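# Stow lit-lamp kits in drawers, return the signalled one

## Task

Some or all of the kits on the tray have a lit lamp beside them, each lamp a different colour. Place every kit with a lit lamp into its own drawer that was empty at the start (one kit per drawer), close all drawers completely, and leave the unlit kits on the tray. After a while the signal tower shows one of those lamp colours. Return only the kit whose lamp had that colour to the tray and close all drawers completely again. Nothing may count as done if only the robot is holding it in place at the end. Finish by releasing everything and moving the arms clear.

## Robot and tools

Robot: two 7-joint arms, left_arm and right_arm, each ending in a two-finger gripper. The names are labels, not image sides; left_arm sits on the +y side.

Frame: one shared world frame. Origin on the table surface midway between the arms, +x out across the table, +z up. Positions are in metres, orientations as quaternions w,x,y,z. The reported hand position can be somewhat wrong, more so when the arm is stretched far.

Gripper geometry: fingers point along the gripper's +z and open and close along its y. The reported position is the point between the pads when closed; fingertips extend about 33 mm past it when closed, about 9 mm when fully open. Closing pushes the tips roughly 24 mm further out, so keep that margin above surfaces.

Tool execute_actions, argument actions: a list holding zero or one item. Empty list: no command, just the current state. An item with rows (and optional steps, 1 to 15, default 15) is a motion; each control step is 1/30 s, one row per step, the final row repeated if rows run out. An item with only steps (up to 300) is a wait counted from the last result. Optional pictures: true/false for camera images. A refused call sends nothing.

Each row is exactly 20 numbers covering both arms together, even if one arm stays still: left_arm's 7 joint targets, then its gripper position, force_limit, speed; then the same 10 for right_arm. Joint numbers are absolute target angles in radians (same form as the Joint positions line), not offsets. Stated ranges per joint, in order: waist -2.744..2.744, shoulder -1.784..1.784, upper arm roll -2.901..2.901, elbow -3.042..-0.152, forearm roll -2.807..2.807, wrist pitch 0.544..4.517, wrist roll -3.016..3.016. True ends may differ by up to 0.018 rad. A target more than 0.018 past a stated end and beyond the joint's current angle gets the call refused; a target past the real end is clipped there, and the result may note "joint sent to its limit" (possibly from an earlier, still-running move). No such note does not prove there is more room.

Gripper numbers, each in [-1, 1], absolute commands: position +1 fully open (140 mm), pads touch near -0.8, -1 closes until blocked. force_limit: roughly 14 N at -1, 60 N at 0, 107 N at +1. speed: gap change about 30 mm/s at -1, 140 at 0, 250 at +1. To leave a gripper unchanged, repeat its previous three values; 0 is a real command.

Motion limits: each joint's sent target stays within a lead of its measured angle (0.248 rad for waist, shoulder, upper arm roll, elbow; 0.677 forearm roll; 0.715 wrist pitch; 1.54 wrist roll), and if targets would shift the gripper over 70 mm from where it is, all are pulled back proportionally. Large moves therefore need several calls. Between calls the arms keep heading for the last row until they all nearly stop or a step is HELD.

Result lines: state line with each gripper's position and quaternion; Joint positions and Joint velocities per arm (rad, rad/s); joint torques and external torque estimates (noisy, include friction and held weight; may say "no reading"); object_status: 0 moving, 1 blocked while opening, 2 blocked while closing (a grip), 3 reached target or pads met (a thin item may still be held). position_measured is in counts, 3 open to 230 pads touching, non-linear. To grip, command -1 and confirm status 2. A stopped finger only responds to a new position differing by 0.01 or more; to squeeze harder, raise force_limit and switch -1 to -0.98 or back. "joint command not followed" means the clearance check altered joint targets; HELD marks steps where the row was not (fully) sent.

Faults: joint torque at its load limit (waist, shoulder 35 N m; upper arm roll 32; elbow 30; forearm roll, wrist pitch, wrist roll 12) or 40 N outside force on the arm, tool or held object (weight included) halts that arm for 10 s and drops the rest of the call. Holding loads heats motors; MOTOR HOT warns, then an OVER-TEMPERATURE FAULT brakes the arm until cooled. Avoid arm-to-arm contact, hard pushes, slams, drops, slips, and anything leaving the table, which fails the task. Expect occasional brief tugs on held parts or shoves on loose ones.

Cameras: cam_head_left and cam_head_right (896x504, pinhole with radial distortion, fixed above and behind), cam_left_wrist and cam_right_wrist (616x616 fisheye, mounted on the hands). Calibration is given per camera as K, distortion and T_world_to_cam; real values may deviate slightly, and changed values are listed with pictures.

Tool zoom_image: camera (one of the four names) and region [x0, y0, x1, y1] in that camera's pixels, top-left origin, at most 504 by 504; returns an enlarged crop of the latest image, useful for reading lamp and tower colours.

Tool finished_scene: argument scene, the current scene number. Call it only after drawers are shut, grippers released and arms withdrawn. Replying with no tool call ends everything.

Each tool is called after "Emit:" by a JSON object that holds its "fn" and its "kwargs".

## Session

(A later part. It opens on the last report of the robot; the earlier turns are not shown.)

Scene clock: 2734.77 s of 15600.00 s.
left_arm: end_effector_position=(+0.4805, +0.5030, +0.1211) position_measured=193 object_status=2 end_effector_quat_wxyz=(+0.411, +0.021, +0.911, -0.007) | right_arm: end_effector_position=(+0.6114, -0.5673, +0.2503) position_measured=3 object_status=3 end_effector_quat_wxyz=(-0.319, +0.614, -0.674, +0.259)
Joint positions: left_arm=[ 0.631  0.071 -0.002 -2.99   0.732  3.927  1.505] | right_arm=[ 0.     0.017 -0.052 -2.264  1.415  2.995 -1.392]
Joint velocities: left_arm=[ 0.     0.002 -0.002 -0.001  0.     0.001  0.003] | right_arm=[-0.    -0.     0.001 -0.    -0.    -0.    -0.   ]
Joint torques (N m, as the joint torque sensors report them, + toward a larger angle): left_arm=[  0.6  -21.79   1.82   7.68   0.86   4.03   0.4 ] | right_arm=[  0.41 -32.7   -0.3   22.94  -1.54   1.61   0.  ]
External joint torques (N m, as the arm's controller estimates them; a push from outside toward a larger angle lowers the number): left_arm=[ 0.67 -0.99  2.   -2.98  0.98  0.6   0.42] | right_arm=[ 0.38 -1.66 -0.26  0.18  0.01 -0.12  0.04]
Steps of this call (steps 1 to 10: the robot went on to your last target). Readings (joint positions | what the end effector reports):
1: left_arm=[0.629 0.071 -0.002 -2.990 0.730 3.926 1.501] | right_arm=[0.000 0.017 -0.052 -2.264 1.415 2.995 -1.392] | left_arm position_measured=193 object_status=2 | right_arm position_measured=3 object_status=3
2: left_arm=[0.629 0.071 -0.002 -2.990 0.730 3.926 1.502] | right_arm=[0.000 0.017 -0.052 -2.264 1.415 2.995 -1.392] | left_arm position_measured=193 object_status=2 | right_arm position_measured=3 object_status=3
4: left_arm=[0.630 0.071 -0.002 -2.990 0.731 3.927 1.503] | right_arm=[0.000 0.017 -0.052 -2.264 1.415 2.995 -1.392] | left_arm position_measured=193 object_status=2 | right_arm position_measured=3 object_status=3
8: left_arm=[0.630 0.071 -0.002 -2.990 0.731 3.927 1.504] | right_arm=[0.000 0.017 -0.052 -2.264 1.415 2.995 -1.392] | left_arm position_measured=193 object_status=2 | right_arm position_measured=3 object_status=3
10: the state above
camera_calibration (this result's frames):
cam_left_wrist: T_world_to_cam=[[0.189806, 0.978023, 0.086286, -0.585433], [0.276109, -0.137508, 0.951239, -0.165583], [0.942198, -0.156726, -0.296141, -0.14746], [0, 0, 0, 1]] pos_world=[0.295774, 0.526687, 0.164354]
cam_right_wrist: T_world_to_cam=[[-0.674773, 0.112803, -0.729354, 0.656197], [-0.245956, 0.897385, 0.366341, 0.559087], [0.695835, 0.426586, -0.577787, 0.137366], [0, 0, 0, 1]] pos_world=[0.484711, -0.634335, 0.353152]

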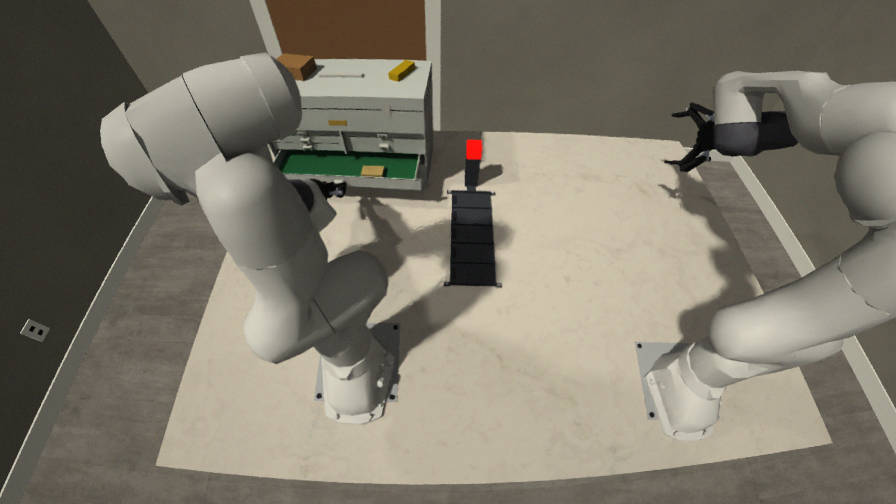

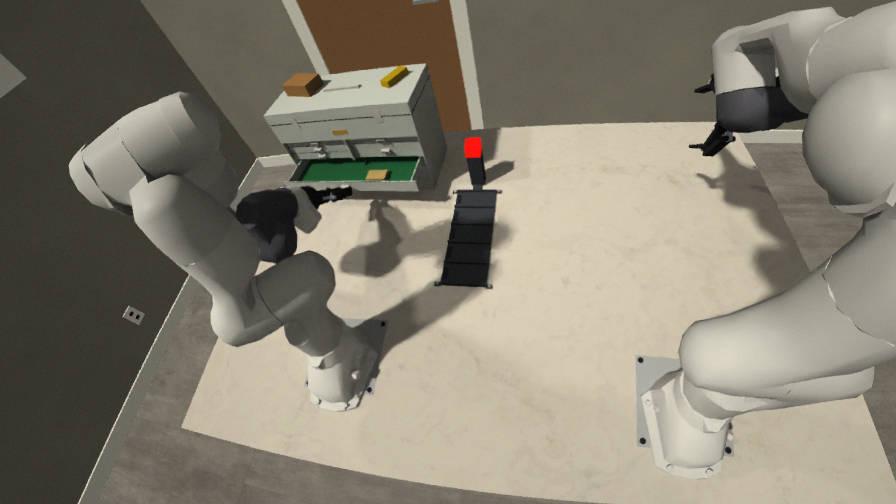

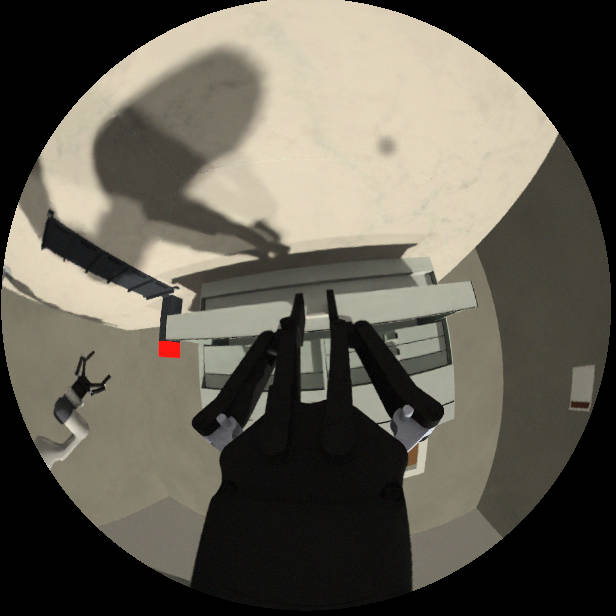

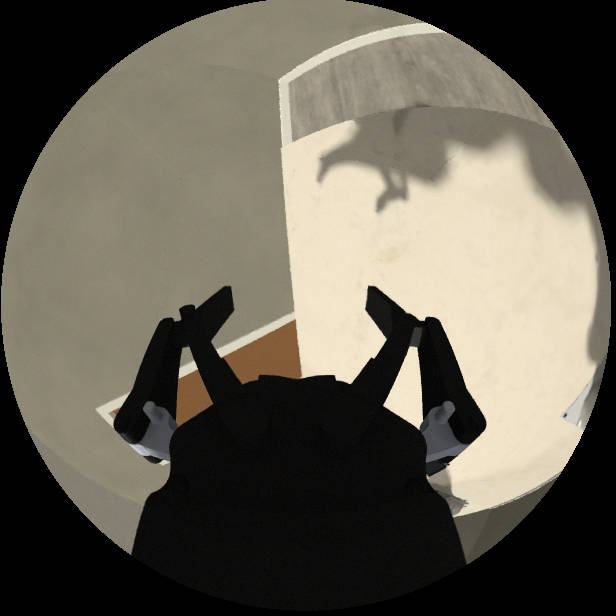

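Emit:
{"fn": "execute_actions", "kwargs": {"actions": [{"rows":[[0.631,0.071,0,-2.99,0.732,3.927,1.505,0.6,0,0.3,0,0.017,-0.05,-2.264,1.415,2.995,-1.392,1,0,0]],"steps":12}], "pictures": false}}

Emit:
{"fn": "execute_actions", "kwargs": {"actions": [{"rows":[[0.66,0.062,0,-3.008,0.756,3.935,1.51,0.6,0,0.3,0,0.017,-0.05,-2.264,1.415,2.995,-1.392,1,0,0],[0.69,0.053,0,-3.025,0.78,3.943,1.515,0.6,0,0.3,0,0.017,-0.05,-2.264,1.415,2.995,-1.392,1,0,0]],"steps":10}], "pictures": false}}

Emit:
{"fn": "execute_actions", "kwargs": {"actions": [{"rows":[[0.69,0.03,0,-3.025,0.78,3.86,1.515,0.6,0,0.3,0,0.017,-0.05,-2.264,1.415,2.995,-1.392,1,0,0],[0.69,0.0,0,-3.025,0.78,3.80,1.515,0.6,0,0.3,0,0.017,-0.05,-2.264,1.415,2.995,-1.392,1,0,0],[0.69,-0.04,0,-3.025,0.78,3.75,1.515,0.6,0,0.3,0,0.017,-0.05,-2.264,1.415,2.995,-1.392,1,0,0],[0.69,-0.08,0,-3.025,0.78,3.70,1.515,0.6,0,0.3,0,0.017,-0.05,-2.264,1.415,2.995,-1.392,1,0,0],[0.69,-0.12,0,-3.025,0.78,3.65,1.515,0.6,0,0.3,0,0.017,-0.05,-2.264,1.415,2.995,-1.392,1,0,0],[0.69,-0.16,0,-3.025,0.78,3.60,1.515,0.6,0,0.3,0,0.017,-0.05,-2.264,1.415,2.995,-1.392,1,0,0],[0.69,-0.20,0,-3.025,0.78,3.55,1.515,0.6,0,0.3,0,0.017,-0.05,-2.264,1.415,2.995,-1.392,1,0,0],[0.69,-0.25,0,-3.025,0.78,3.50,1.515,0.6,0,0.3,0,0.017,-0.05,-2.264,1.415,2.995,-1.392,1,0,0],[0.69,-0.30,0,-3.025,0.78,3.45,1.515,0.6,0,0.3,0,0.017,-0.05,-2.264,1.415,2.995,-1.392,1,0,0],[0.69,-0.35,0,-3.025,0.78,3.40,1.515,0.6,0,0.3,0,0.017,-0.05,-2.264,1.415,2.995,-1.392,1,0,0],[0.69,-0.40,0,-3.025,0.78,3.40,1.515,0.6,0,0.3,0,0.017,-0.05,-2.264,1.415,2.995,-1.392,1,0,0]],"steps":15}], "pictures": false}}

Scene clock: 2761.00 s of 15600.00 s.
left_arm: end_effector_position=(+0.4804, +0.5031, +0.1210) position_measured=92 object_status=0 end_effector_quat_wxyz=(+0.411, +0.021, +0.911, -0.007) | right_arm: end_effector_position=(+0.6114, -0.5673, +0.2503) position_measured=3 object_status=3 end_effector_quat_wxyz=(-0.319, +0.614, -0.674, +0.259)
Joint positions: left_arm=[ 0.631  0.071 -0.002 -2.991  0.732  3.927  1.506] | right_arm=[ 0.     0.017 -0.052 -2.264  1.415  2.995 -1.392]
Joint velocities: left_arm=[-0.     0.001  0.001 -0.    -0.     0.     0.001] | right_arm=[-0.001 -0.    -0.001 -0.001 -0.    -0.     0.001]
Joint torques (N m, as the joint torque sensors report them, + toward a larger angle): left_arm=[ -0.53 -20.01   1.51  10.53   0.16   3.55   0.04] | right_arm=[  0.2  -32.5   -0.13  22.82  -1.53   1.63  -0.01]
External joint torques (N m, as the arm's controller estimates them; a push from outside toward a larger angle lowers the number): left_arm=[-0.56  0.83  1.6  -0.13  0.31  0.14  0.06] | right_arm=[ 0.26 -1.56  0.    0.15  0.   -0.11  0.03]
Steps of this call (steps 1 to 15: the robot went on to your last target; steps 16 to 240: nothing new was sent; then 17.83 s passed at rest; steps 241 to 252: all 12 steps of this action). Readings (joint positions | what the end effector reports):
241: left_arm=[0.631 0.070 -0.002 -2.991 0.732 3.927 1.506] | right_arm=[0.000 0.017 -0.052 -2.264 1.415 2.995 -1.392] | left_arm position_measured=193 object_status=0 | right_arm position_measured=3 object_status=3
242: left_arm=[0.631 0.071 -0.002 -2.991 0.732 3.927 1.506] | right_arm=[0.000 0.017 -0.052 -2.264 1.415 2.995 -1.392] | left_arm position_measured=192 object_status=0 | right_arm position_measured=3 object_status=3
244: left_arm=[0.631 0.071 -0.002 -2.991 0.732 3.927 1.506] | right_arm=[0.000 0.017 -0.052 -2.264 1.415 2.995 -1.392] | left_arm position_measured=167 object_status=0 | right_arm position_measured=3 object_status=3
248: left_arm=[0.631 0.071 -0.002 -2.991 0.732 3.927 1.506] | right_arm=[0.000 0.017 -0.052 -2.264 1.415 2.995 -1.392] | left_arm position_measured=129 object_status=0 | right_arm position_measured=3 object_status=3
252: the state above

Scene clock: 2761.33 s of 15600.00 s.
left_arm: end_effector_position=(+0.4636, +0.5083, +0.1191) position_measured=53 object_status=3 end_effector_quat_wxyz=(+0.408, +0.013, +0.913, -0.008) | right_arm: end_effector_position=(+0.6114, -0.5673, +0.2503) position_measured=3 object_status=3 end_effector_quat_wxyz=(-0.319, +0.614, -0.674, +0.259)
Joint positions: left_arm=[ 0.686  0.055 -0.001 -3.023  0.774  3.937  1.507] | right_arm=[ 0.     0.017 -0.052 -2.264  1.415  2.995 -1.392]
Joint velocities: left_arm=[ 0.012 -0.005 -0.001 -0.007  0.03   0.011  0.004] | right_arm=[-0.    -0.001 -0.001 -0.001 -0.002  0.001  0.   ]
Joint torques (N m, as the joint torque sensors report them, + toward a larger angle): left_arm=[  1.77 -21.71   1.22   8.69   0.82   4.08   0.44] | right_arm=[ -0.18 -32.76  -0.41  23.04  -1.53   1.6    0.09]
External joint torques (N m, as the arm's controller estimates them; a push from outside toward a larger angle lowers the number): left_arm=[ 1.81 -1.86  1.37 -1.57  0.94  0.68  0.46] | right_arm=[-0.06 -1.8  -0.23  0.34  0.   -0.14  0.14]
Steps of this call (steps 1 to 10: all 10 steps of this action). Readings (joint positions | what the end effector reports):
1: left_arm=[0.637 0.069 -0.003 -2.994 0.737 3.928 1.506] | right_arm=[0.000 0.017 -0.052 -2.264 1.415 2.995 -1.392] | left_arm position_measured=82 object_status=0 | right_arm position_measured=3 object_status=3
2: left_arm=[0.651 0.065 -0.003 -3.002 0.747 3.930 1.506] | right_arm=[0.000 0.017 -0.052 -2.264 1.415 2.995 -1.392] | left_arm position_measured=73 object_status=0 | right_arm position_measured=3 object_status=3
4: left_arm=[0.673 0.059 -0.001 -3.015 0.759 3.933 1.506] | right_arm=[0.000 0.017 -0.052 -2.264 1.415 2.995 -1.392] | left_arm position_measured=55 object_status=0 | right_arm position_measured=3 object_status=3
8: left_arm=[0.685 0.056 -0.001 -3.022 0.771 3.936 1.507] | right_arm=[0.000 0.017 -0.052 -2.264 1.415 2.995 -1.392] | left_arm position_measured=53 object_status=0 | right_arm position_measured=3 object_status=3
10: the state above

Scene clock: 2761.83 s of 15600.00 s.
left_arm: end_effector_position=(+0.4513, +0.5892, +0.1899) position_measured=53 object_status=3 end_effector_quat_wxyz=(+0.351, +0.036, +0.924, +0.149) | right_arm: end_effector_position=(+0.6114, -0.5673, +0.2503) position_measured=3 object_status=3 end_effector_quat_wxyz=(-0.319, +0.614, -0.674, +0.259)
Joint positions: left_arm=[ 0.687 -0.386 -0.001 -3.021  0.778  3.482  1.508] | right_arm=[ 0.     0.017 -0.052 -2.264  1.415  2.995 -1.392]
Joint velocities: left_arm=[-0.    -0.21  -0.001  0.001  0.001 -0.456  0.001] | right_arm=[-0.    -0.001  0.    -0.     0.002  0.001 -0.001]
Joint torques (N m, as the joint torque sensors report them, + toward a larger angle): left_arm=[  0.86 -10.66   1.41  15.87  -0.04   2.24   0.45] | right_arm=[  0.16 -32.73   0.19  22.88  -1.56   1.59   0.  ]
External joint torques (N m, as the arm's controller estimates them; a push from outside toward a larger angle lowers the number): left_arm=[ 1.   -1.57  1.1  -0.53  0.54 -0.67  0.46] | right_arm=[ 0.24 -1.77  0.32  0.2  -0.03 -0.15  0.05]
Steps of this call (steps 1 to 15: all 15 steps of this action). Readings (joint positions | what the end effector reports):
1: left_arm=[0.686 0.050 -0.001 -3.024 0.775 3.925 1.507] | right_arm=[0.000 0.017 -0.052 -2.264 1.415 2.995 -1.392] | left_arm position_measured=53 object_status=3 | right_arm position_measured=3 object_status=3
2: left_arm=[0.686 0.038 -0.001 -3.025 0.775 3.904 1.508] | right_arm=[0.000 0.017 -0.052 -2.264 1.415 2.995 -1.392] | left_arm position_measured=53 object_status=3 | right_arm position_measured=3 object_status=3
4: left_arm=[0.687 -0.011 -0.001 -3.026 0.777 3.845 1.508] | right_arm=[0.000 0.017 -0.052 -2.264 1.415 2.995 -1.392] | left_arm position_measured=53 object_status=3 | right_arm position_measured=3 object_status=3
8: left_arm=[0.687 -0.158 -0.001 -3.026 0.777 3.694 1.508] | right_arm=[0.000 0.017 -0.052 -2.264 1.415 2.995 -1.392] | left_arm position_measured=53 object_status=3 | right_arm position_measured=3 object_status=3
15: the state above

Emit:
{"fn": "execute_actions", "kwargs": {"actions": []}}

Scene clock: 2799.73 s of 15600.00 s.
left_arm: end_effector_position=(+0.4367, +0.5968, +0.1742) position_measured=53 object_status=3 end_effector_quat_wxyz=(+0.318, +0.030, +0.935, +0.156) | right_arm: end_effector_position=(+0.6114, -0.5673, +0.2503) position_measured=3 object_status=3 end_effector_quat_wxyz=(-0.319, +0.614, -0.674, +0.259)
Joint positions: left_arm=[ 0.687 -0.398 -0.001 -3.024  0.778  3.404  1.508] | right_arm=[ 0.     0.017 -0.052 -2.264  1.415  2.995 -1.392]
Joint velocities: left_arm=[ 0.     0.001  0.    -0.    -0.001 -0.     0.002] | right_arm=[-0.     0.001  0.001 -0.002  0.    -0.     0.   ]
Joint torques (N m, as the joint torque sensors report them, + toward a larger angle): left_arm=[  1.12 -12.8    2.03  17.63  -0.08   2.66   0.43] | right_arm=[  0.29 -32.94  -0.09  23.22  -1.51   1.63   0.01]
External joint torques (N m, as the arm's controller estimates them; a push from outside toward a larger angle lowers the number): left_arm=[ 1.09 -0.32  1.45 -1.05  0.68 -0.5   0.43] | right_arm=[ 0.28 -2.11 -0.05  0.63  0.01 -0.09  0.05]
Steps of this call (steps 1 to 30: the robot went on to your last target; steps 31 to 90: nothing new was sent; then 34.90 s passed at rest). Readings (joint positions | what the end effector reports):
1: left_arm=[0.687 -0.391 -0.001 -3.021 0.778 3.468 1.508] | right_arm=[0.000 0.017 -0.052 -2.264 1.415 2.995 -1.392] | left_arm position_measured=53 object_status=3 | right_arm position_measured=3 object_status=3
2: left_arm=[0.687 -0.394 -0.001 -3.021 0.778 3.457 1.508] | right_arm=[0.000 0.017 -0.052 -2.264 1.415 2.995 -1.392] | left_arm position_measured=53 object_status=3 | right_arm position_measured=3 object_status=3
4: left_arm=[0.687 -0.397 -0.001 -3.022 0.778 3.440 1.508] | right_arm=[0.000 0.017 -0.052 -2.264 1.415 2.995 -1.392] | left_arm position_measured=53 object_status=3 | right_arm position_measured=3 object_status=3
8: left_arm=[0.687 -0.398 -0.001 -3.023 0.778 3.420 1.508] | right_arm=[0.000 0.017 -0.052 -2.264 1.415 2.995 -1.392] | left_arm position_measured=53 object_status=3 | right_arm position_measured=3 object_status=3
90: the state above
All arms were judged still, so your last target was given up. Only a new action makes them travel on or press farther. Fingers that are still opening or closing keep moving.
camera_calibration (this result's frames):
cam_left_wrist: T_world_to_cam=[[0.11822, 0.926524, 0.357181, -0.658569], [0.467528, -0.369275, 0.803152, -0.110574], [0.876037, 0.0720436, -0.476831, -0.151954], [0, 0, 0, 1]] pos_world=[0.26267, 0.580295, 0.251579]
cam_right_wrist: T_world_to_cam=[[-0.674773, 0.112803, -0.729354, 0.656197], [-0.245956, 0.897385, 0.366341, 0.559087], [0.695835, 0.426586, -0.577787, 0.137366], [0, 0, 0, 1]] pos_world=[0.484711, -0.634335, 0.353152]

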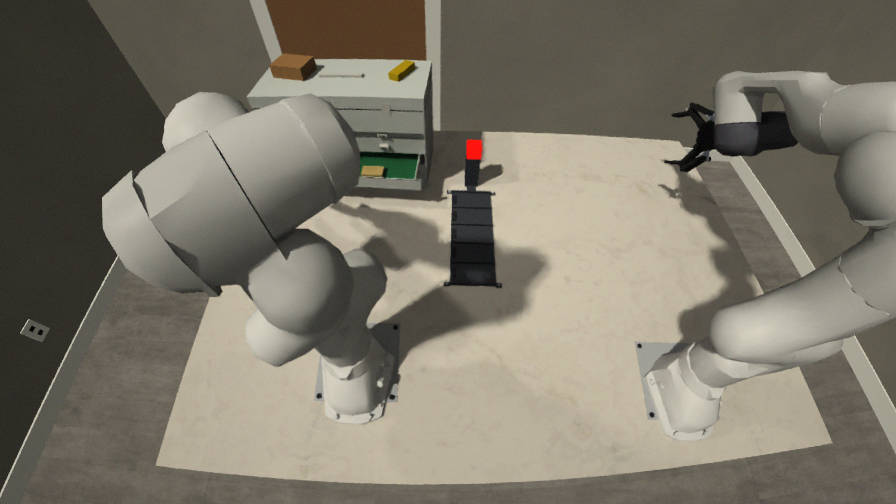

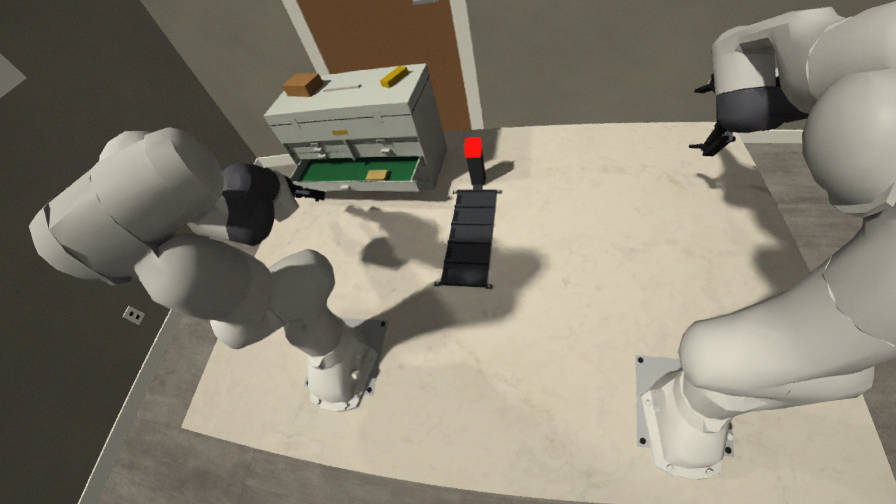

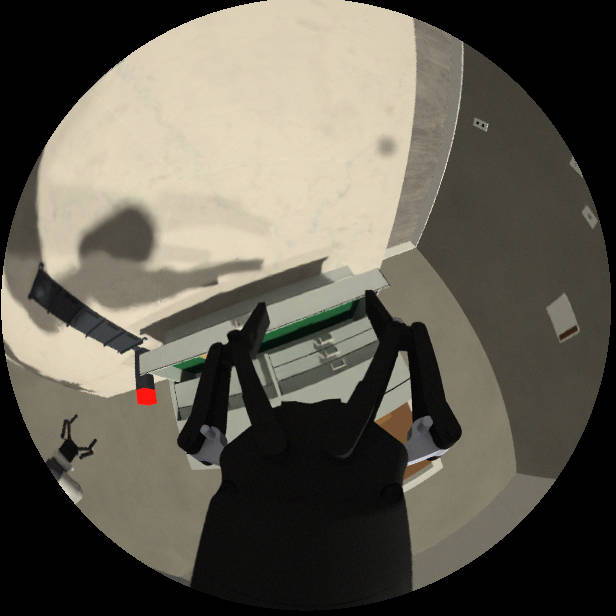

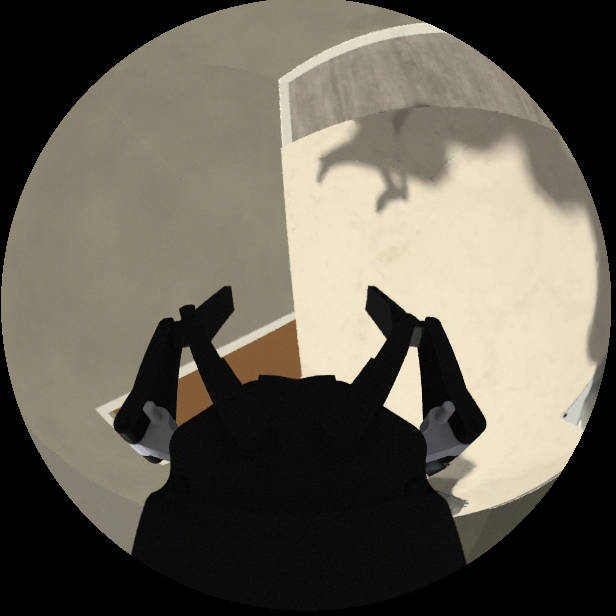

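Emit:
{"fn": "execute_actions", "kwargs": {"actions": [{"rows":[[0.65,-0.70,0,-2.8,0.4,2.8,1.55,0.2,0,0.3,0,0.017,-0.05,-2.264,1.415,2.995,-1.392,1,0,0]],"steps":15}], "pictures": false}}

Emit:
{"fn": "execute_actions", "kwargs": {"actions": [{"steps":20}], "pictures": false}}

Emit:
{"fn": "execute_actions", "kwargs": {"actions": [{"rows":[[0.3,-0.55,0,-2.4,0.0,1.95,1.6,0.2,0,0.3,0,0.017,-0.05,-2.264,1.415,2.995,-1.392,1,0,0]],"steps":15}], "pictures": false}}

Emit:
{"fn": "execute_actions", "kwargs": {"actions": [{"steps":30}], "pictures": false}}

Emit:
{"fn": "execute_actions", "kwargs": {"actions": [{"rows":[[0.004,-0.39,0,-2.3,0.0,1.907,1.65,0.2,0,0.3,0,0.017,-0.05,-2.264,1.415,2.995,-1.392,1,0,0]],"steps":15}], "pictures": false}}

Emit:
{"fn": "execute_actions", "kwargs": {"actions": [{"steps":20}], "pictures": false}}

Scene clock: 2813.50 s of 15600.00 s.
left_arm: end_effector_position=(+0.4159, +0.7115, +0.3375) position_measured=104 object_status=3 end_effector_quat_wxyz=(+0.309, -0.159, +0.908, +0.234) | right_arm: end_effector_position=(+0.6114, -0.5673, +0.2503) position_measured=3 object_status=3 end_effector_quat_wxyz=(-0.319, +0.614, -0.674, +0.259)
Joint positions: left_arm=[ 0.654 -0.699 -0.001 -2.798  0.418  2.866  1.533] | right_arm=[ 0.     0.017 -0.052 -2.264  1.415  2.995 -1.392]
Joint velocities: left_arm=[-0.007 -0.002 -0.001 -0.01  -0.128 -0.381  0.035] | right_arm=[-0.    -0.    -0.    -0.001 -0.     0.    -0.001]
Joint torques (N m, as the joint torque sensors report them, + toward a larger angle): left_arm=[-1.72 -9.48  1.62 24.32 -0.66  2.68  0.36] | right_arm=[  0.1  -32.96  -0.34  22.95  -1.58   1.64   0.06]
External joint torques (N m, as the arm's controller estimates them; a push from outside toward a larger angle lowers the number): left_arm=[-1.55 -0.53  1.91 -1.   -0.75 -0.73  0.36] | right_arm=[ 0.02 -2.04 -0.35  0.28 -0.04 -0.08  0.1 ]
Steps of this call (steps 1 to 90: nothing new was sent; then 10.27 s passed at rest; steps 91 to 105: all 15 steps of this action). Readings (joint positions | what the end effector reports):
91: left_arm=[0.682 -0.412 -0.002 -3.014 0.752 3.367 1.509] | right_arm=[0.000 0.017 -0.052 -2.264 1.415 2.995 -1.392] | left_arm position_measured=53 object_status=0 | right_arm position_measured=3 object_status=3
92: left_arm=[0.679 -0.437 -0.002 -2.992 0.723 3.329 1.510] | right_arm=[0.000 0.017 -0.052 -2.264 1.415 2.995 -1.392] | left_arm position_measured=61 object_status=0 | right_arm position_measured=3 object_status=3
94: left_arm=[0.674 -0.498 -0.002 -2.945 0.662 3.252 1.512] | right_arm=[0.000 0.017 -0.052 -2.264 1.415 2.995 -1.392] | left_arm position_measured=80 object_status=0 | right_arm position_measured=3 object_status=3
98: left_arm=[0.660 -0.643 -0.002 -2.838 0.511 3.043 1.521] | right_arm=[0.000 0.017 -0.052 -2.264 1.415 2.995 -1.392] | left_arm position_measured=104 object_status=0 | right_arm position_measured=3 object_status=3
105: the state above

Scene clock: 2814.17 s of 15600.00 s.
left_arm: end_effector_position=(+0.4034, +0.7110, +0.3215) position_measured=104 object_status=3 end_effector_quat_wxyz=(+0.281, -0.168, +0.917, +0.227) | right_arm: end_effector_position=(+0.6114, -0.5673, +0.2503) position_measured=3 object_status=3 end_effector_quat_wxyz=(-0.319, +0.614, -0.674, +0.259)
Joint positions: left_arm=[ 0.653 -0.699 -0.001 -2.799  0.403  2.805  1.542] | right_arm=[ 0.     0.017 -0.052 -2.264  1.415  2.995 -1.392]
Joint velocities: left_arm=[-0.     0.001 -0.001  0.001 -0.001 -0.007  0.005] | right_arm=[-0.001  0.    -0.002  0.     0.     0.     0.001]
Joint torques (N m, as the joint torque sensors report them, + toward a larger angle): left_arm=[-1.96 -8.8   1.78 23.94 -0.4   2.58  0.38] | right_arm=[ -0.17 -32.7   -0.02  23.13  -1.59   1.62   0.04]
External joint torques (N m, as the arm's controller estimates them; a push from outside toward a larger angle lowers the number): left_arm=[-1.94 -0.33  1.98 -0.82 -0.54 -0.63  0.37] | right_arm=[-0.07 -1.82  0.14  0.48 -0.06 -0.12  0.08]
Steps of this call (steps 1 to 20: the robot went on to your last target). Readings (joint positions | what the end effector reports):
1: left_arm=[0.654 -0.699 -0.001 -2.799 0.414 2.855 1.534] | right_arm=[0.000 0.017 -0.052 -2.264 1.415 2.995 -1.392] | left_arm position_measured=104 object_status=3 | right_arm position_measured=3 object_status=3
2: left_arm=[0.654 -0.699 -0.001 -2.799 0.411 2.846 1.535] | right_arm=[0.000 0.017 -0.052 -2.264 1.415 2.995 -1.392] | left_arm position_measured=104 object_status=3 | right_arm position_measured=3 object_status=3
4: left_arm=[0.653 -0.699 -0.001 -2.799 0.408 2.832 1.537] | right_arm=[0.000 0.017 -0.052 -2.264 1.415 2.995 -1.392] | left_arm position_measured=104 object_status=3 | right_arm position_measured=3 object_status=3
8: left_arm=[0.653 -0.699 -0.001 -2.799 0.404 2.817 1.539] | right_arm=[0.000 0.017 -0.052 -2.264 1.415 2.995 -1.392] | left_arm position_measured=104 object_status=3 | right_arm position_measured=3 object_status=3
20: the state above

Scene clock: 2814.67 s of 15600.00 s.
left_arm: end_effector_position=(+0.4344, +0.5383, +0.3257) position_measured=104 object_status=3 end_effector_quat_wxyz=(+0.104, -0.151, +0.982, +0.030) | right_arm: end_effector_position=(+0.6114, -0.5673, +0.2503) position_measured=3 object_status=3 end_effector_quat_wxyz=(-0.319, +0.614, -0.674, +0.259)
Joint positions: left_arm=[ 0.307 -0.556 -0.001 -2.407  0.026  2.067  1.576] | right_arm=[ 0.     0.017 -0.052 -2.264  1.415  2.995 -1.392]
Joint velocities: left_arm=[-0.073  0.043  0.     0.078 -0.201 -0.685  0.057] | right_arm=[-0.  0.  0.  0.  0.  0.  0.]
Joint torques (N m, as the joint torque sensors report them, + toward a larger angle): left_arm=[ -0.94 -10.82   0.16  24.55   0.39   2.36   0.43] | right_arm=[  0.32 -32.79  -0.01  23.22  -1.53   1.63   0.1 ]
External joint torques (N m, as the arm's controller estimates them; a push from outside toward a larger angle lowers the number): left_arm=[-1.87  2.35 -0.57  0.2  -0.52 -0.6   0.44] | right_arm=[ 0.32 -1.87  0.05  0.53  0.   -0.1   0.14]
Steps of this call (steps 1 to 15: all 15 steps of this action). Readings (joint positions | what the end effector reports):
1: left_arm=[0.624 -0.683 0.004 -2.770 0.358 2.745 1.544] | right_arm=[0.000 0.017 -0.052 -2.264 1.415 2.995 -1.392] | left_arm position_measured=104 object_status=3 | right_arm position_measured=3 object_status=3
2: left_arm=[0.588 -0.660 0.005 -2.731 0.316 2.683 1.546] | right_arm=[0.000 0.017 -0.052 -2.264 1.415 2.995 -1.392] | left_arm position_measured=104 object_status=3 | right_arm position_measured=3 object_status=3
4: left_arm=[0.514 -0.626 0.006 -2.656 0.248 2.564 1.550] | right_arm=[0.000 0.017 -0.052 -2.264 1.415 2.995 -1.392] | left_arm position_measured=104 object_status=3 | right_arm position_measured=3 object_status=3
8: left_arm=[0.389 -0.581 0.003 -2.507 0.135 2.342 1.559] | right_arm=[0.000 0.017 -0.052 -2.264 1.415 2.995 -1.392] | left_arm position_measured=104 object_status=3 | right_arm position_measured=3 object_status=3
15: the state above

Scene clock: 2815.67 s of 15600.00 s.
left_arm: end_effector_position=(+0.4062, +0.5212, +0.3114) position_measured=104 object_status=3 end_effector_quat_wxyz=(+0.051, -0.146, +0.988, +0.010) | right_arm: end_effector_position=(+0.6114, -0.5673, +0.2503) position_measured=3 object_status=3 end_effector_quat_wxyz=(-0.319, +0.614, -0.674, +0.259)
Joint positions: left_arm=[ 0.303 -0.552 -0.001 -2.402  0.003  1.954  1.593] | right_arm=[ 0.     0.017 -0.052 -2.264  1.415  2.995 -1.392]
Joint velocities: left_arm=[ 0.001  0.     0.    -0.001  0.001 -0.003  0.002] | right_arm=[-0.001  0.001  0.    -0.001 -0.    -0.001 -0.002]
Joint torques (N m, as the joint torque sensors report them, + toward a larger angle): left_arm=[ -2.41 -11.36   0.24  24.77   0.27   2.13   0.45] | right_arm=[  0.31 -32.77   0.18  22.84  -1.58   1.64   0.  ]
External joint torques (N m, as the arm's controller estimates them; a push from outside toward a larger angle lowers the number): left_arm=[-2.47  1.73  0.65  0.24 -0.53 -0.51  0.45] | right_arm=[ 0.33 -1.92  0.26  0.2  -0.05 -0.09  0.04]
Steps of this call (steps 1 to 30: the robot went on to your last target). Readings (joint positions | what the end effector reports):
1: left_arm=[0.305 -0.555 -0.001 -2.405 0.020 2.047 1.578] | right_arm=[0.000 0.017 -0.052 -2.264 1.415 2.995 -1.392] | left_arm position_measured=104 object_status=3 | right_arm position_measured=3 object_status=3
2: left_arm=[0.304 -0.554 -0.001 -2.404 0.016 2.030 1.579] | right_arm=[0.000 0.017 -0.052 -2.264 1.415 2.995 -1.392] | left_arm position_measured=104 object_status=3 | right_arm position_measured=3 object_status=3
4: left_arm=[0.303 -0.552 -0.001 -2.403 0.010 2.005 1.582] | right_arm=[0.000 0.017 -0.052 -2.264 1.415 2.995 -1.392] | left_arm position_measured=104 object_status=3 | right_arm position_measured=3 object_status=3
8: left_arm=[0.303 -0.552 -0.001 -2.402 0.005 1.977 1.586] | right_arm=[0.000 0.017 -0.052 -2.264 1.415 2.995 -1.392] | left_arm position_measured=104 object_status=3 | right_arm position_measured=3 object_status=3
30: the state above
All arms were judged still, so your last target was given up. Only a new action makes them travel on or press farther. Fingers that are still opening or closing keep moving.

Scene clock: 2816.17 s of 15600.00 s.
left_arm: end_effector_position=(+0.4443, +0.3990, +0.2882) position_measured=104 object_status=3 end_effector_quat_wxyz=(+0.002, +0.022, +1.000, +0.002) | right_arm: end_effector_position=(+0.6114, -0.5673, +0.2503) position_measured=3 object_status=3 end_effector_quat_wxyz=(-0.319, +0.614, -0.674, +0.259)
Joint positions: left_arm=[ 0.007 -0.391 -0.003 -2.302  0.002  1.914  1.632] | right_arm=[ 0.     0.017 -0.052 -2.264  1.415  2.995 -1.392]
Joint velocities: left_arm=[-0.    -0.001  0.014  0.008 -0.001 -0.02   0.041] | right_arm=[ 0.001 -0.001  0.001 -0.001  0.001 -0.     0.   ]
Joint torques (N m, as the joint torque sensors report them, + toward a larger angle): left_arm=[ -2.23 -17.71   1.36  23.7    0.61   1.74   0.35] | right_arm=[  0.1  -32.51   0.12  23.06  -1.55   1.56  -0.02]
External joint torques (N m, as the arm's controller estimates them; a push from outside toward a larger angle lowers the number): left_arm=[-2.12  0.58  1.84 -0.48 -0.16 -0.66  0.35] | right_arm=[ 0.05 -1.59  0.12  0.39 -0.01 -0.16  0.02]
Steps of this call (steps 1 to 15: all 15 steps of this action). Readings (joint positions | what the end effector reports):
1: left_arm=[0.269 -0.533 0.012 -2.383 0.003 1.948 1.596] | right_arm=[0.000 0.017 -0.052 -2.264 1.415 2.995 -1.392] | left_arm position_measured=104 object_status=3 | right_arm position_measured=3 object_status=3
2: left_arm=[0.225 -0.506 0.015 -2.363 0.003 1.946 1.598] | right_arm=[0.000 0.017 -0.052 -2.264 1.415 2.995 -1.392] | left_arm position_measured=104 object_status=3 | right_arm position_measured=3 object_status=3
4: left_arm=[0.133 -0.456 0.012 -2.335 0.003 1.939 1.605] | right_arm=[0.000 0.017 -0.052 -2.264 1.415 2.995 -1.392] | left_arm position_measured=104 object_status=3 | right_arm position_measured=3 object_status=3
8: left_arm=[0.022 -0.398 -0.006 -2.310 0.002 1.924 1.618] | right_arm=[0.000 0.017 -0.052 -2.264 1.415 2.995 -1.392] | left_arm position_measured=104 object_status=3 | right_arm position_measured=3 object_status=3
15: the state above

Scene clock: 2816.83 s of 15600.00 s.
left_arm: end_effector_position=(+0.4435, +0.3992, +0.2881) position_measured=104 object_status=3 end_effector_quat_wxyz=(+0.001, +0.027, +1.000, +0.001) | right_arm: end_effector_position=(+0.6114, -0.5673, +0.2503) position_measured=3 object_status=3 end_effector_quat_wxyz=(-0.319, +0.614, -0.674, +0.259)
Joint positions: left_arm=[ 0.007 -0.391 -0.003 -2.302  0.002  1.911  1.642] | right_arm=[ 0.     0.017 -0.052 -2.264  1.415  2.995 -1.392]
Joint velocities: left_arm=[-0.001 -0.001 -0.001  0.001  0.    -0.001  0.004] | right_arm=[-0.001  0.001 -0.001  0.001  0.     0.001 -0.001]
Joint torques (N m, as the joint torque sensors report them, + toward a larger angle): left_arm=[ -2.06 -17.15   2.05  24.53   0.57   1.91   0.47] | right_arm=[  0.42 -32.5    0.02  22.96  -1.56   1.6    0.04]
External joint torques (N m, as the arm's controller estimates them; a push from outside toward a larger angle lowers the number): left_arm=[-1.96  1.24  2.49  0.19 -0.21 -0.52  0.47] | right_arm=[ 0.39 -1.6   0.05  0.26 -0.02 -0.13  0.08]
Steps of this call (steps 1 to 15: the robot went on to your last target; steps 16 to 20: nothing new was sent). Readings (joint positions | what the end effector reports):
1: left_arm=[0.007 -0.391 -0.003 -2.302 0.002 1.914 1.633] | right_arm=[0.000 0.017 -0.052 -2.264 1.415 2.995 -1.392] | left_arm position_measured=104 object_status=3 | right_arm position_measured=3 object_status=3
2: left_arm=[0.007 -0.391 -0.003 -2.302 0.002 1.913 1.634] | right_arm=[0.000 0.017 -0.052 -2.264 1.415 2.995 -1.392] | left_arm position_measured=104 object_status=3 | right_arm position_measured=3 object_status=3
4: left_arm=[0.007 -0.391 -0.003 -2.302 0.002 1.913 1.636] | right_arm=[0.000 0.017 -0.052 -2.264 1.415 2.995 -1.392] | left_arm position_measured=104 object_status=3 | right_arm position_measured=3 object_status=3
8: left_arm=[0.007 -0.391 -0.003 -2.302 0.002 1.912 1.638] | right_arm=[0.000 0.017 -0.052 -2.264 1.415 2.995 -1.392] | left_arm position_measured=104 object_status=3 | right_arm position_measured=3 object_status=3
20: the state above
All arms were judged still, so your last target was given up. Only a new action makes them travel on or press farther. Fingers that are still opening or closing keep moving.

Emit:
{"fn": "execute_actions", "kwargs": {"actions": [{"rows":[[0.004,-0.2,0,-2.2,0.0,2.02,1.65,0.2,0,0.3,0,0.017,-0.05,-2.264,1.415,2.995,-1.392,1,0,0],[0.004,-0.2,0,-2.2,0.0,2.02,1.65,0.2,0,0.3,0,0.017,-0.05,-2.264,1.415,2.995,-1.392,1,0,0],[0.004,-0.2,0,-2.2,0.0,2.02,1.65,0.2,0,0.3,0,0.017,-0.05,-2.264,1.415,2.995,-1.392,1,0,0],[0.004,-0.2,0,-2.2,0.0,2.02,1.65,0.2,0,0.3,0,0.017,-0.05,-2.264,1.415,2.995,-1.392,1,0,0],[0.004,-0.2,0,-2.2,0.0,2.02,1.65,0.2,0,0.3,0,0.017,-0.05,-2.264,1.415,2.995,-1.392,1,0,0],[0.004,-0.2,0,-2.2,0.0,2.02,1.65,0.2,0,0.3,0,0.017,-0.05,-2.264,1.415,2.995,-1.392,1,0,0],[0.004,-0.1,0,-2.15,0.0,2.07,1.65,0.2,0,0.3,0,0.017,-0.05,-2.264,1.415,2.995,-1.392,1,0,0],[0.004,-0.1,0,-2.15,0.0,2.07,1.65,0.2,0,0.3,0,0.017,-0.05,-2.264,1.415,2.995,-1.392,1,0,0],[0.004,-0.1,0,-2.15,0.0,2.07,1.65,0.2,0,0.3,0,0.017,-0.05,-2.264,1.415,2.995,-1.392,1,0,0],[0.004,-0.1,0,-2.15,0.0,2.07,1.65,0.2,0,0.3,0,0.017,-0.05,-2.264,1.415,2.995,-1.392,1,0,0],[0.004,0.0055,0,-2.143,0.0,2.148,1.65,0.2,0,0.3,0,0.017,-0.05,-2.264,1.415,2.995,-1.392,1,0,0]],"steps":15}], "pictures": false}}

Emit:
{"fn": "execute_actions", "kwargs": {"actions": [{"steps":25}]}}

Emit:
{"fn": "zoom_image", "kwargs": {"camera": "cam_left_wrist", "region": [200, 180, 440, 420]}}

Scene clock: 2840.90 s of 15600.00 s.
left_arm: end_effector_position=(+0.5327, +0.4008, +0.1891) position_measured=104 object_status=3 end_effector_quat_wxyz=(-0.021, +0.027, +0.999, -0.000) | right_arm: end_effector_position=(+0.6114, -0.5673, +0.2503) position_measured=3 object_status=3 end_effector_quat_wxyz=(-0.319, +0.614, -0.674, +0.259)
Joint positions: left_arm=[ 0.007 -0.006 -0.002 -2.148  0.001  2.101  1.643] | right_arm=[ 0.     0.017 -0.052 -2.264  1.415  2.995 -1.392]
Joint velocities: left_arm=[-0.     0.323  0.001 -0.04   0.     0.231  0.   ] | right_arm=[-0.001 -0.     0.001  0.001 -0.001  0.     0.   ]
Joint torques (N m, as the joint torque sensors report them, + toward a larger angle): left_arm=[ -2.19 -39.95   1.71  27.54   0.61   3.84   0.53] | right_arm=[  0.13 -32.39   0.18  23.07  -1.56   1.65   0.03]
External joint torques (N m, as the arm's controller estimates them; a push from outside toward a larger angle lowers the number): left_arm=[-2.2   2.26  1.7  -1.59 -0.14  0.83  0.52] | right_arm=[ 0.14 -1.43  0.25  0.33 -0.02 -0.09  0.08]
Steps of this call (steps 1 to 90: nothing new was sent; then 20.57 s passed at rest; steps 91 to 105: all 15 steps of this action). Readings (joint positions | what the end effector reports):
91: left_arm=[0.007 -0.358 -0.002 -2.271 0.001 1.923 1.643] | right_arm=[0.000 0.017 -0.052 -2.264 1.415 2.995 -1.392] | left_arm position_measured=104 object_status=3 | right_arm position_measured=3 object_status=3
92: left_arm=[0.007 -0.309 -0.002 -2.240 0.001 1.943 1.643] | right_arm=[0.000 0.017 -0.052 -2.264 1.415 2.995 -1.392] | left_arm position_measured=104 object_status=3 | right_arm position_measured=3 object_status=3
94: left_arm=[0.007 -0.242 -0.002 -2.218 0.001 1.969 1.643] | right_arm=[0.000 0.017 -0.052 -2.264 1.415 2.995 -1.392] | left_arm position_measured=104 object_status=3 | right_arm position_measured=3 object_status=3
98: left_arm=[0.007 -0.158 -0.002 -2.178 0.001 2.009 1.643] | right_arm=[0.000 0.017 -0.052 -2.264 1.415 2.995 -1.392] | left_arm position_measured=104 object_status=3 | right_arm position_measured=3 object_status=3
105: the state above

Scene clock: 2841.73 s of 15600.00 s.
left_arm: end_effector_position=(+0.5463, +0.4010, +0.1875) position_measured=104 object_status=3 end_effector_quat_wxyz=(-0.004, +0.027, +1.000, +0.000) | right_arm: end_effector_position=(+0.6114, -0.5673, +0.2503) position_measured=3 object_status=3 end_effector_quat_wxyz=(-0.319, +0.614, -0.674, +0.259)
Joint positions: left_arm=[ 0.007  0.007 -0.002 -2.144  0.001  2.143  1.643] | right_arm=[ 0.     0.017 -0.052 -2.264  1.415  2.995 -1.392]
Joint velocities: left_arm=[-0.     0.001 -0.001 -0.002 -0.002  0.    -0.001] | right_arm=[ 0.    -0.001  0.001 -0.    -0.     0.001  0.   ]
Joint torques (N m, as the joint torque sensors report them, + toward a larger angle): left_arm=[ -1.89 -31.75   0.79  23.78   0.62   3.24   0.48] | right_arm=[  0.4  -32.33   0.02  23.14  -1.49   1.67  -0.01]
External joint torques (N m, as the arm's controller estimates them; a push from outside toward a larger angle lowers the number): left_arm=[-1.79 -0.55  0.88  0.6  -0.06  0.87  0.48] | right_arm=[ 0.44 -1.42  0.13  0.48  0.04 -0.06  0.03]
Steps of this call (steps 1 to 25: the robot went on to your last target). Readings (joint positions | what the end effector reports):
1: left_arm=[0.007 0.002 -0.002 -2.149 0.001 2.108 1.643] | right_arm=[0.000 0.017 -0.052 -2.264 1.415 2.995 -1.392] | left_arm position_measured=104 object_status=3 | right_arm position_measured=3 object_status=3
2: left_arm=[0.007 0.006 -0.002 -2.149 0.001 2.114 1.643] | right_arm=[0.000 0.017 -0.052 -2.264 1.415 2.995 -1.392] | left_arm position_measured=104 object_status=3 | right_arm position_measured=3 object_status=3
4: left_arm=[0.007 0.007 -0.002 -2.148 0.001 2.123 1.643] | right_arm=[0.000 0.017 -0.052 -2.264 1.415 2.995 -1.392] | left_arm position_measured=104 object_status=3 | right_arm position_measured=3 object_status=3
8: left_arm=[0.007 0.007 -0.002 -2.145 0.001 2.135 1.643] | right_arm=[0.000 0.017 -0.052 -2.264 1.415 2.995 -1.392] | left_arm position_measured=104 object_status=3 | right_arm position_measured=3 object_status=3
25: the state above
camera_calibration (this result's frames):
cam_left_wrist: T_world_to_cam=[[0.211894, 0.975647, -0.0566893, -0.488168], [0.895146, -0.170478, 0.411887, -0.484756], [0.392192, -0.138022, -0.90947, 0.202178], [0, 0, 0, 1]] pos_world=[0.458075, 0.421545, 0.355866]
cam_right_wrist: T_world_to_cam=[[-0.674773, 0.112803, -0.729354, 0.656197], [-0.245956, 0.897385, 0.366341, 0.559087], [0.695835, 0.426586, -0.577787, 0.137366], [0, 0, 0, 1]] pos_world=[0.484711, -0.634335, 0.353152]

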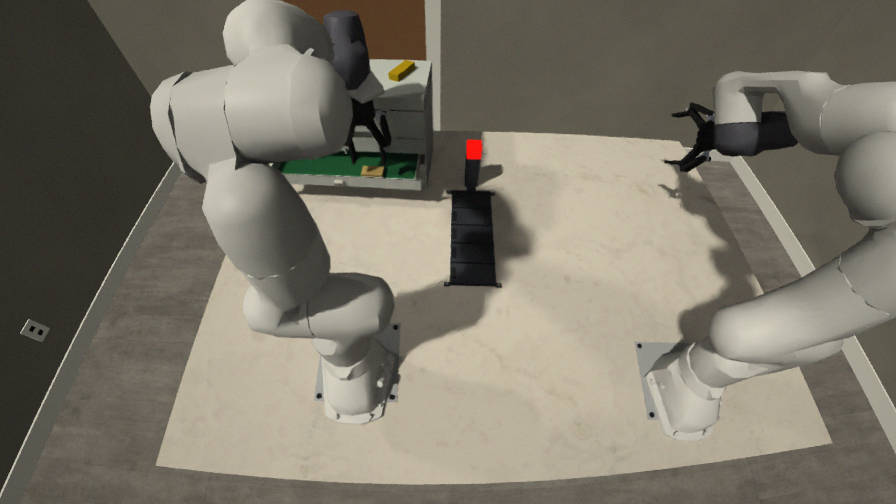

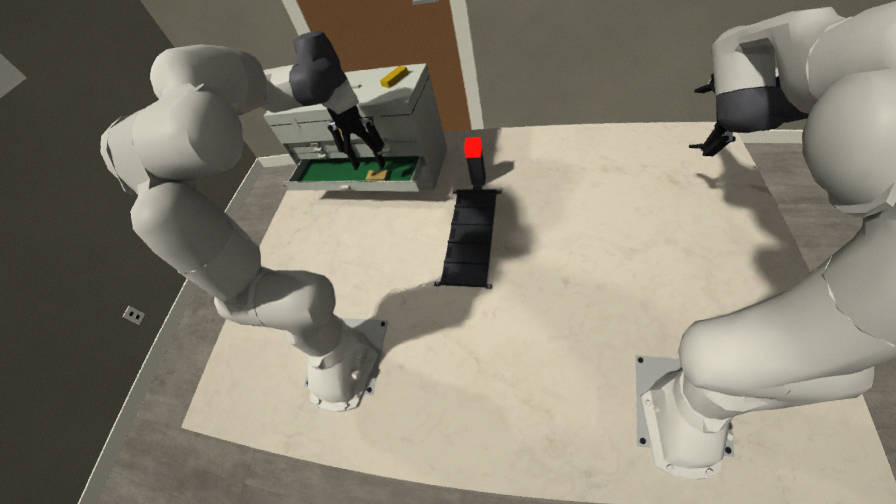

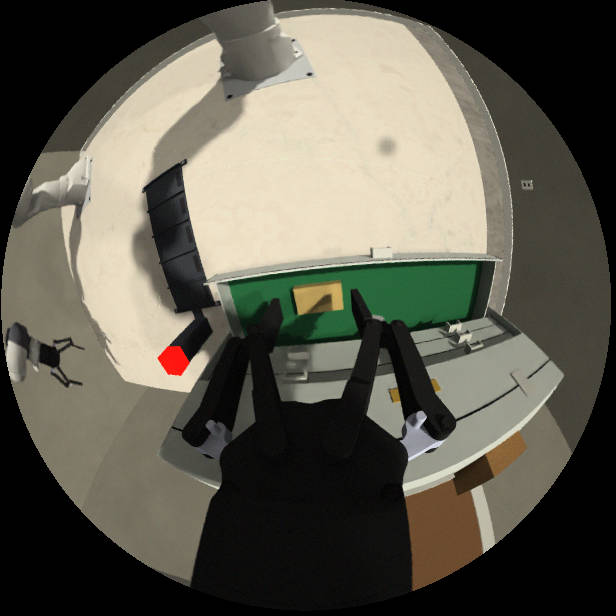

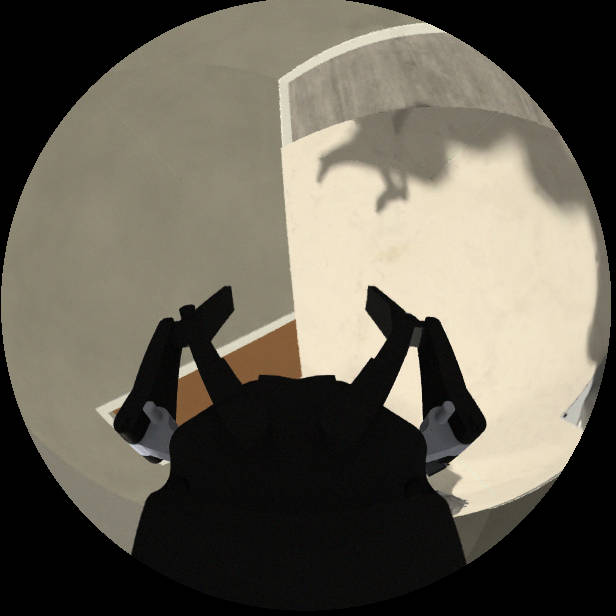

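Region (200, 180, 440, 420) of cam_left_wrist's 616x616 image, scaled by 2.100, with more detail than that image has.

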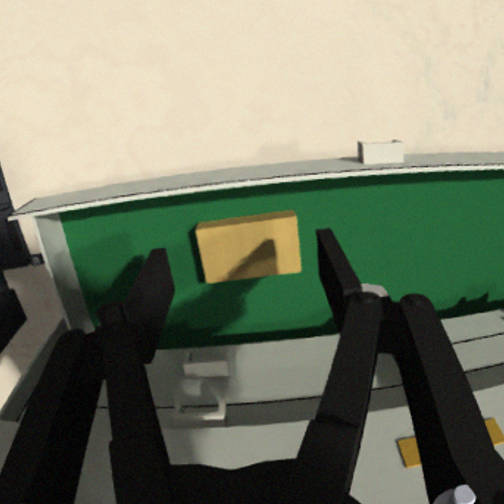

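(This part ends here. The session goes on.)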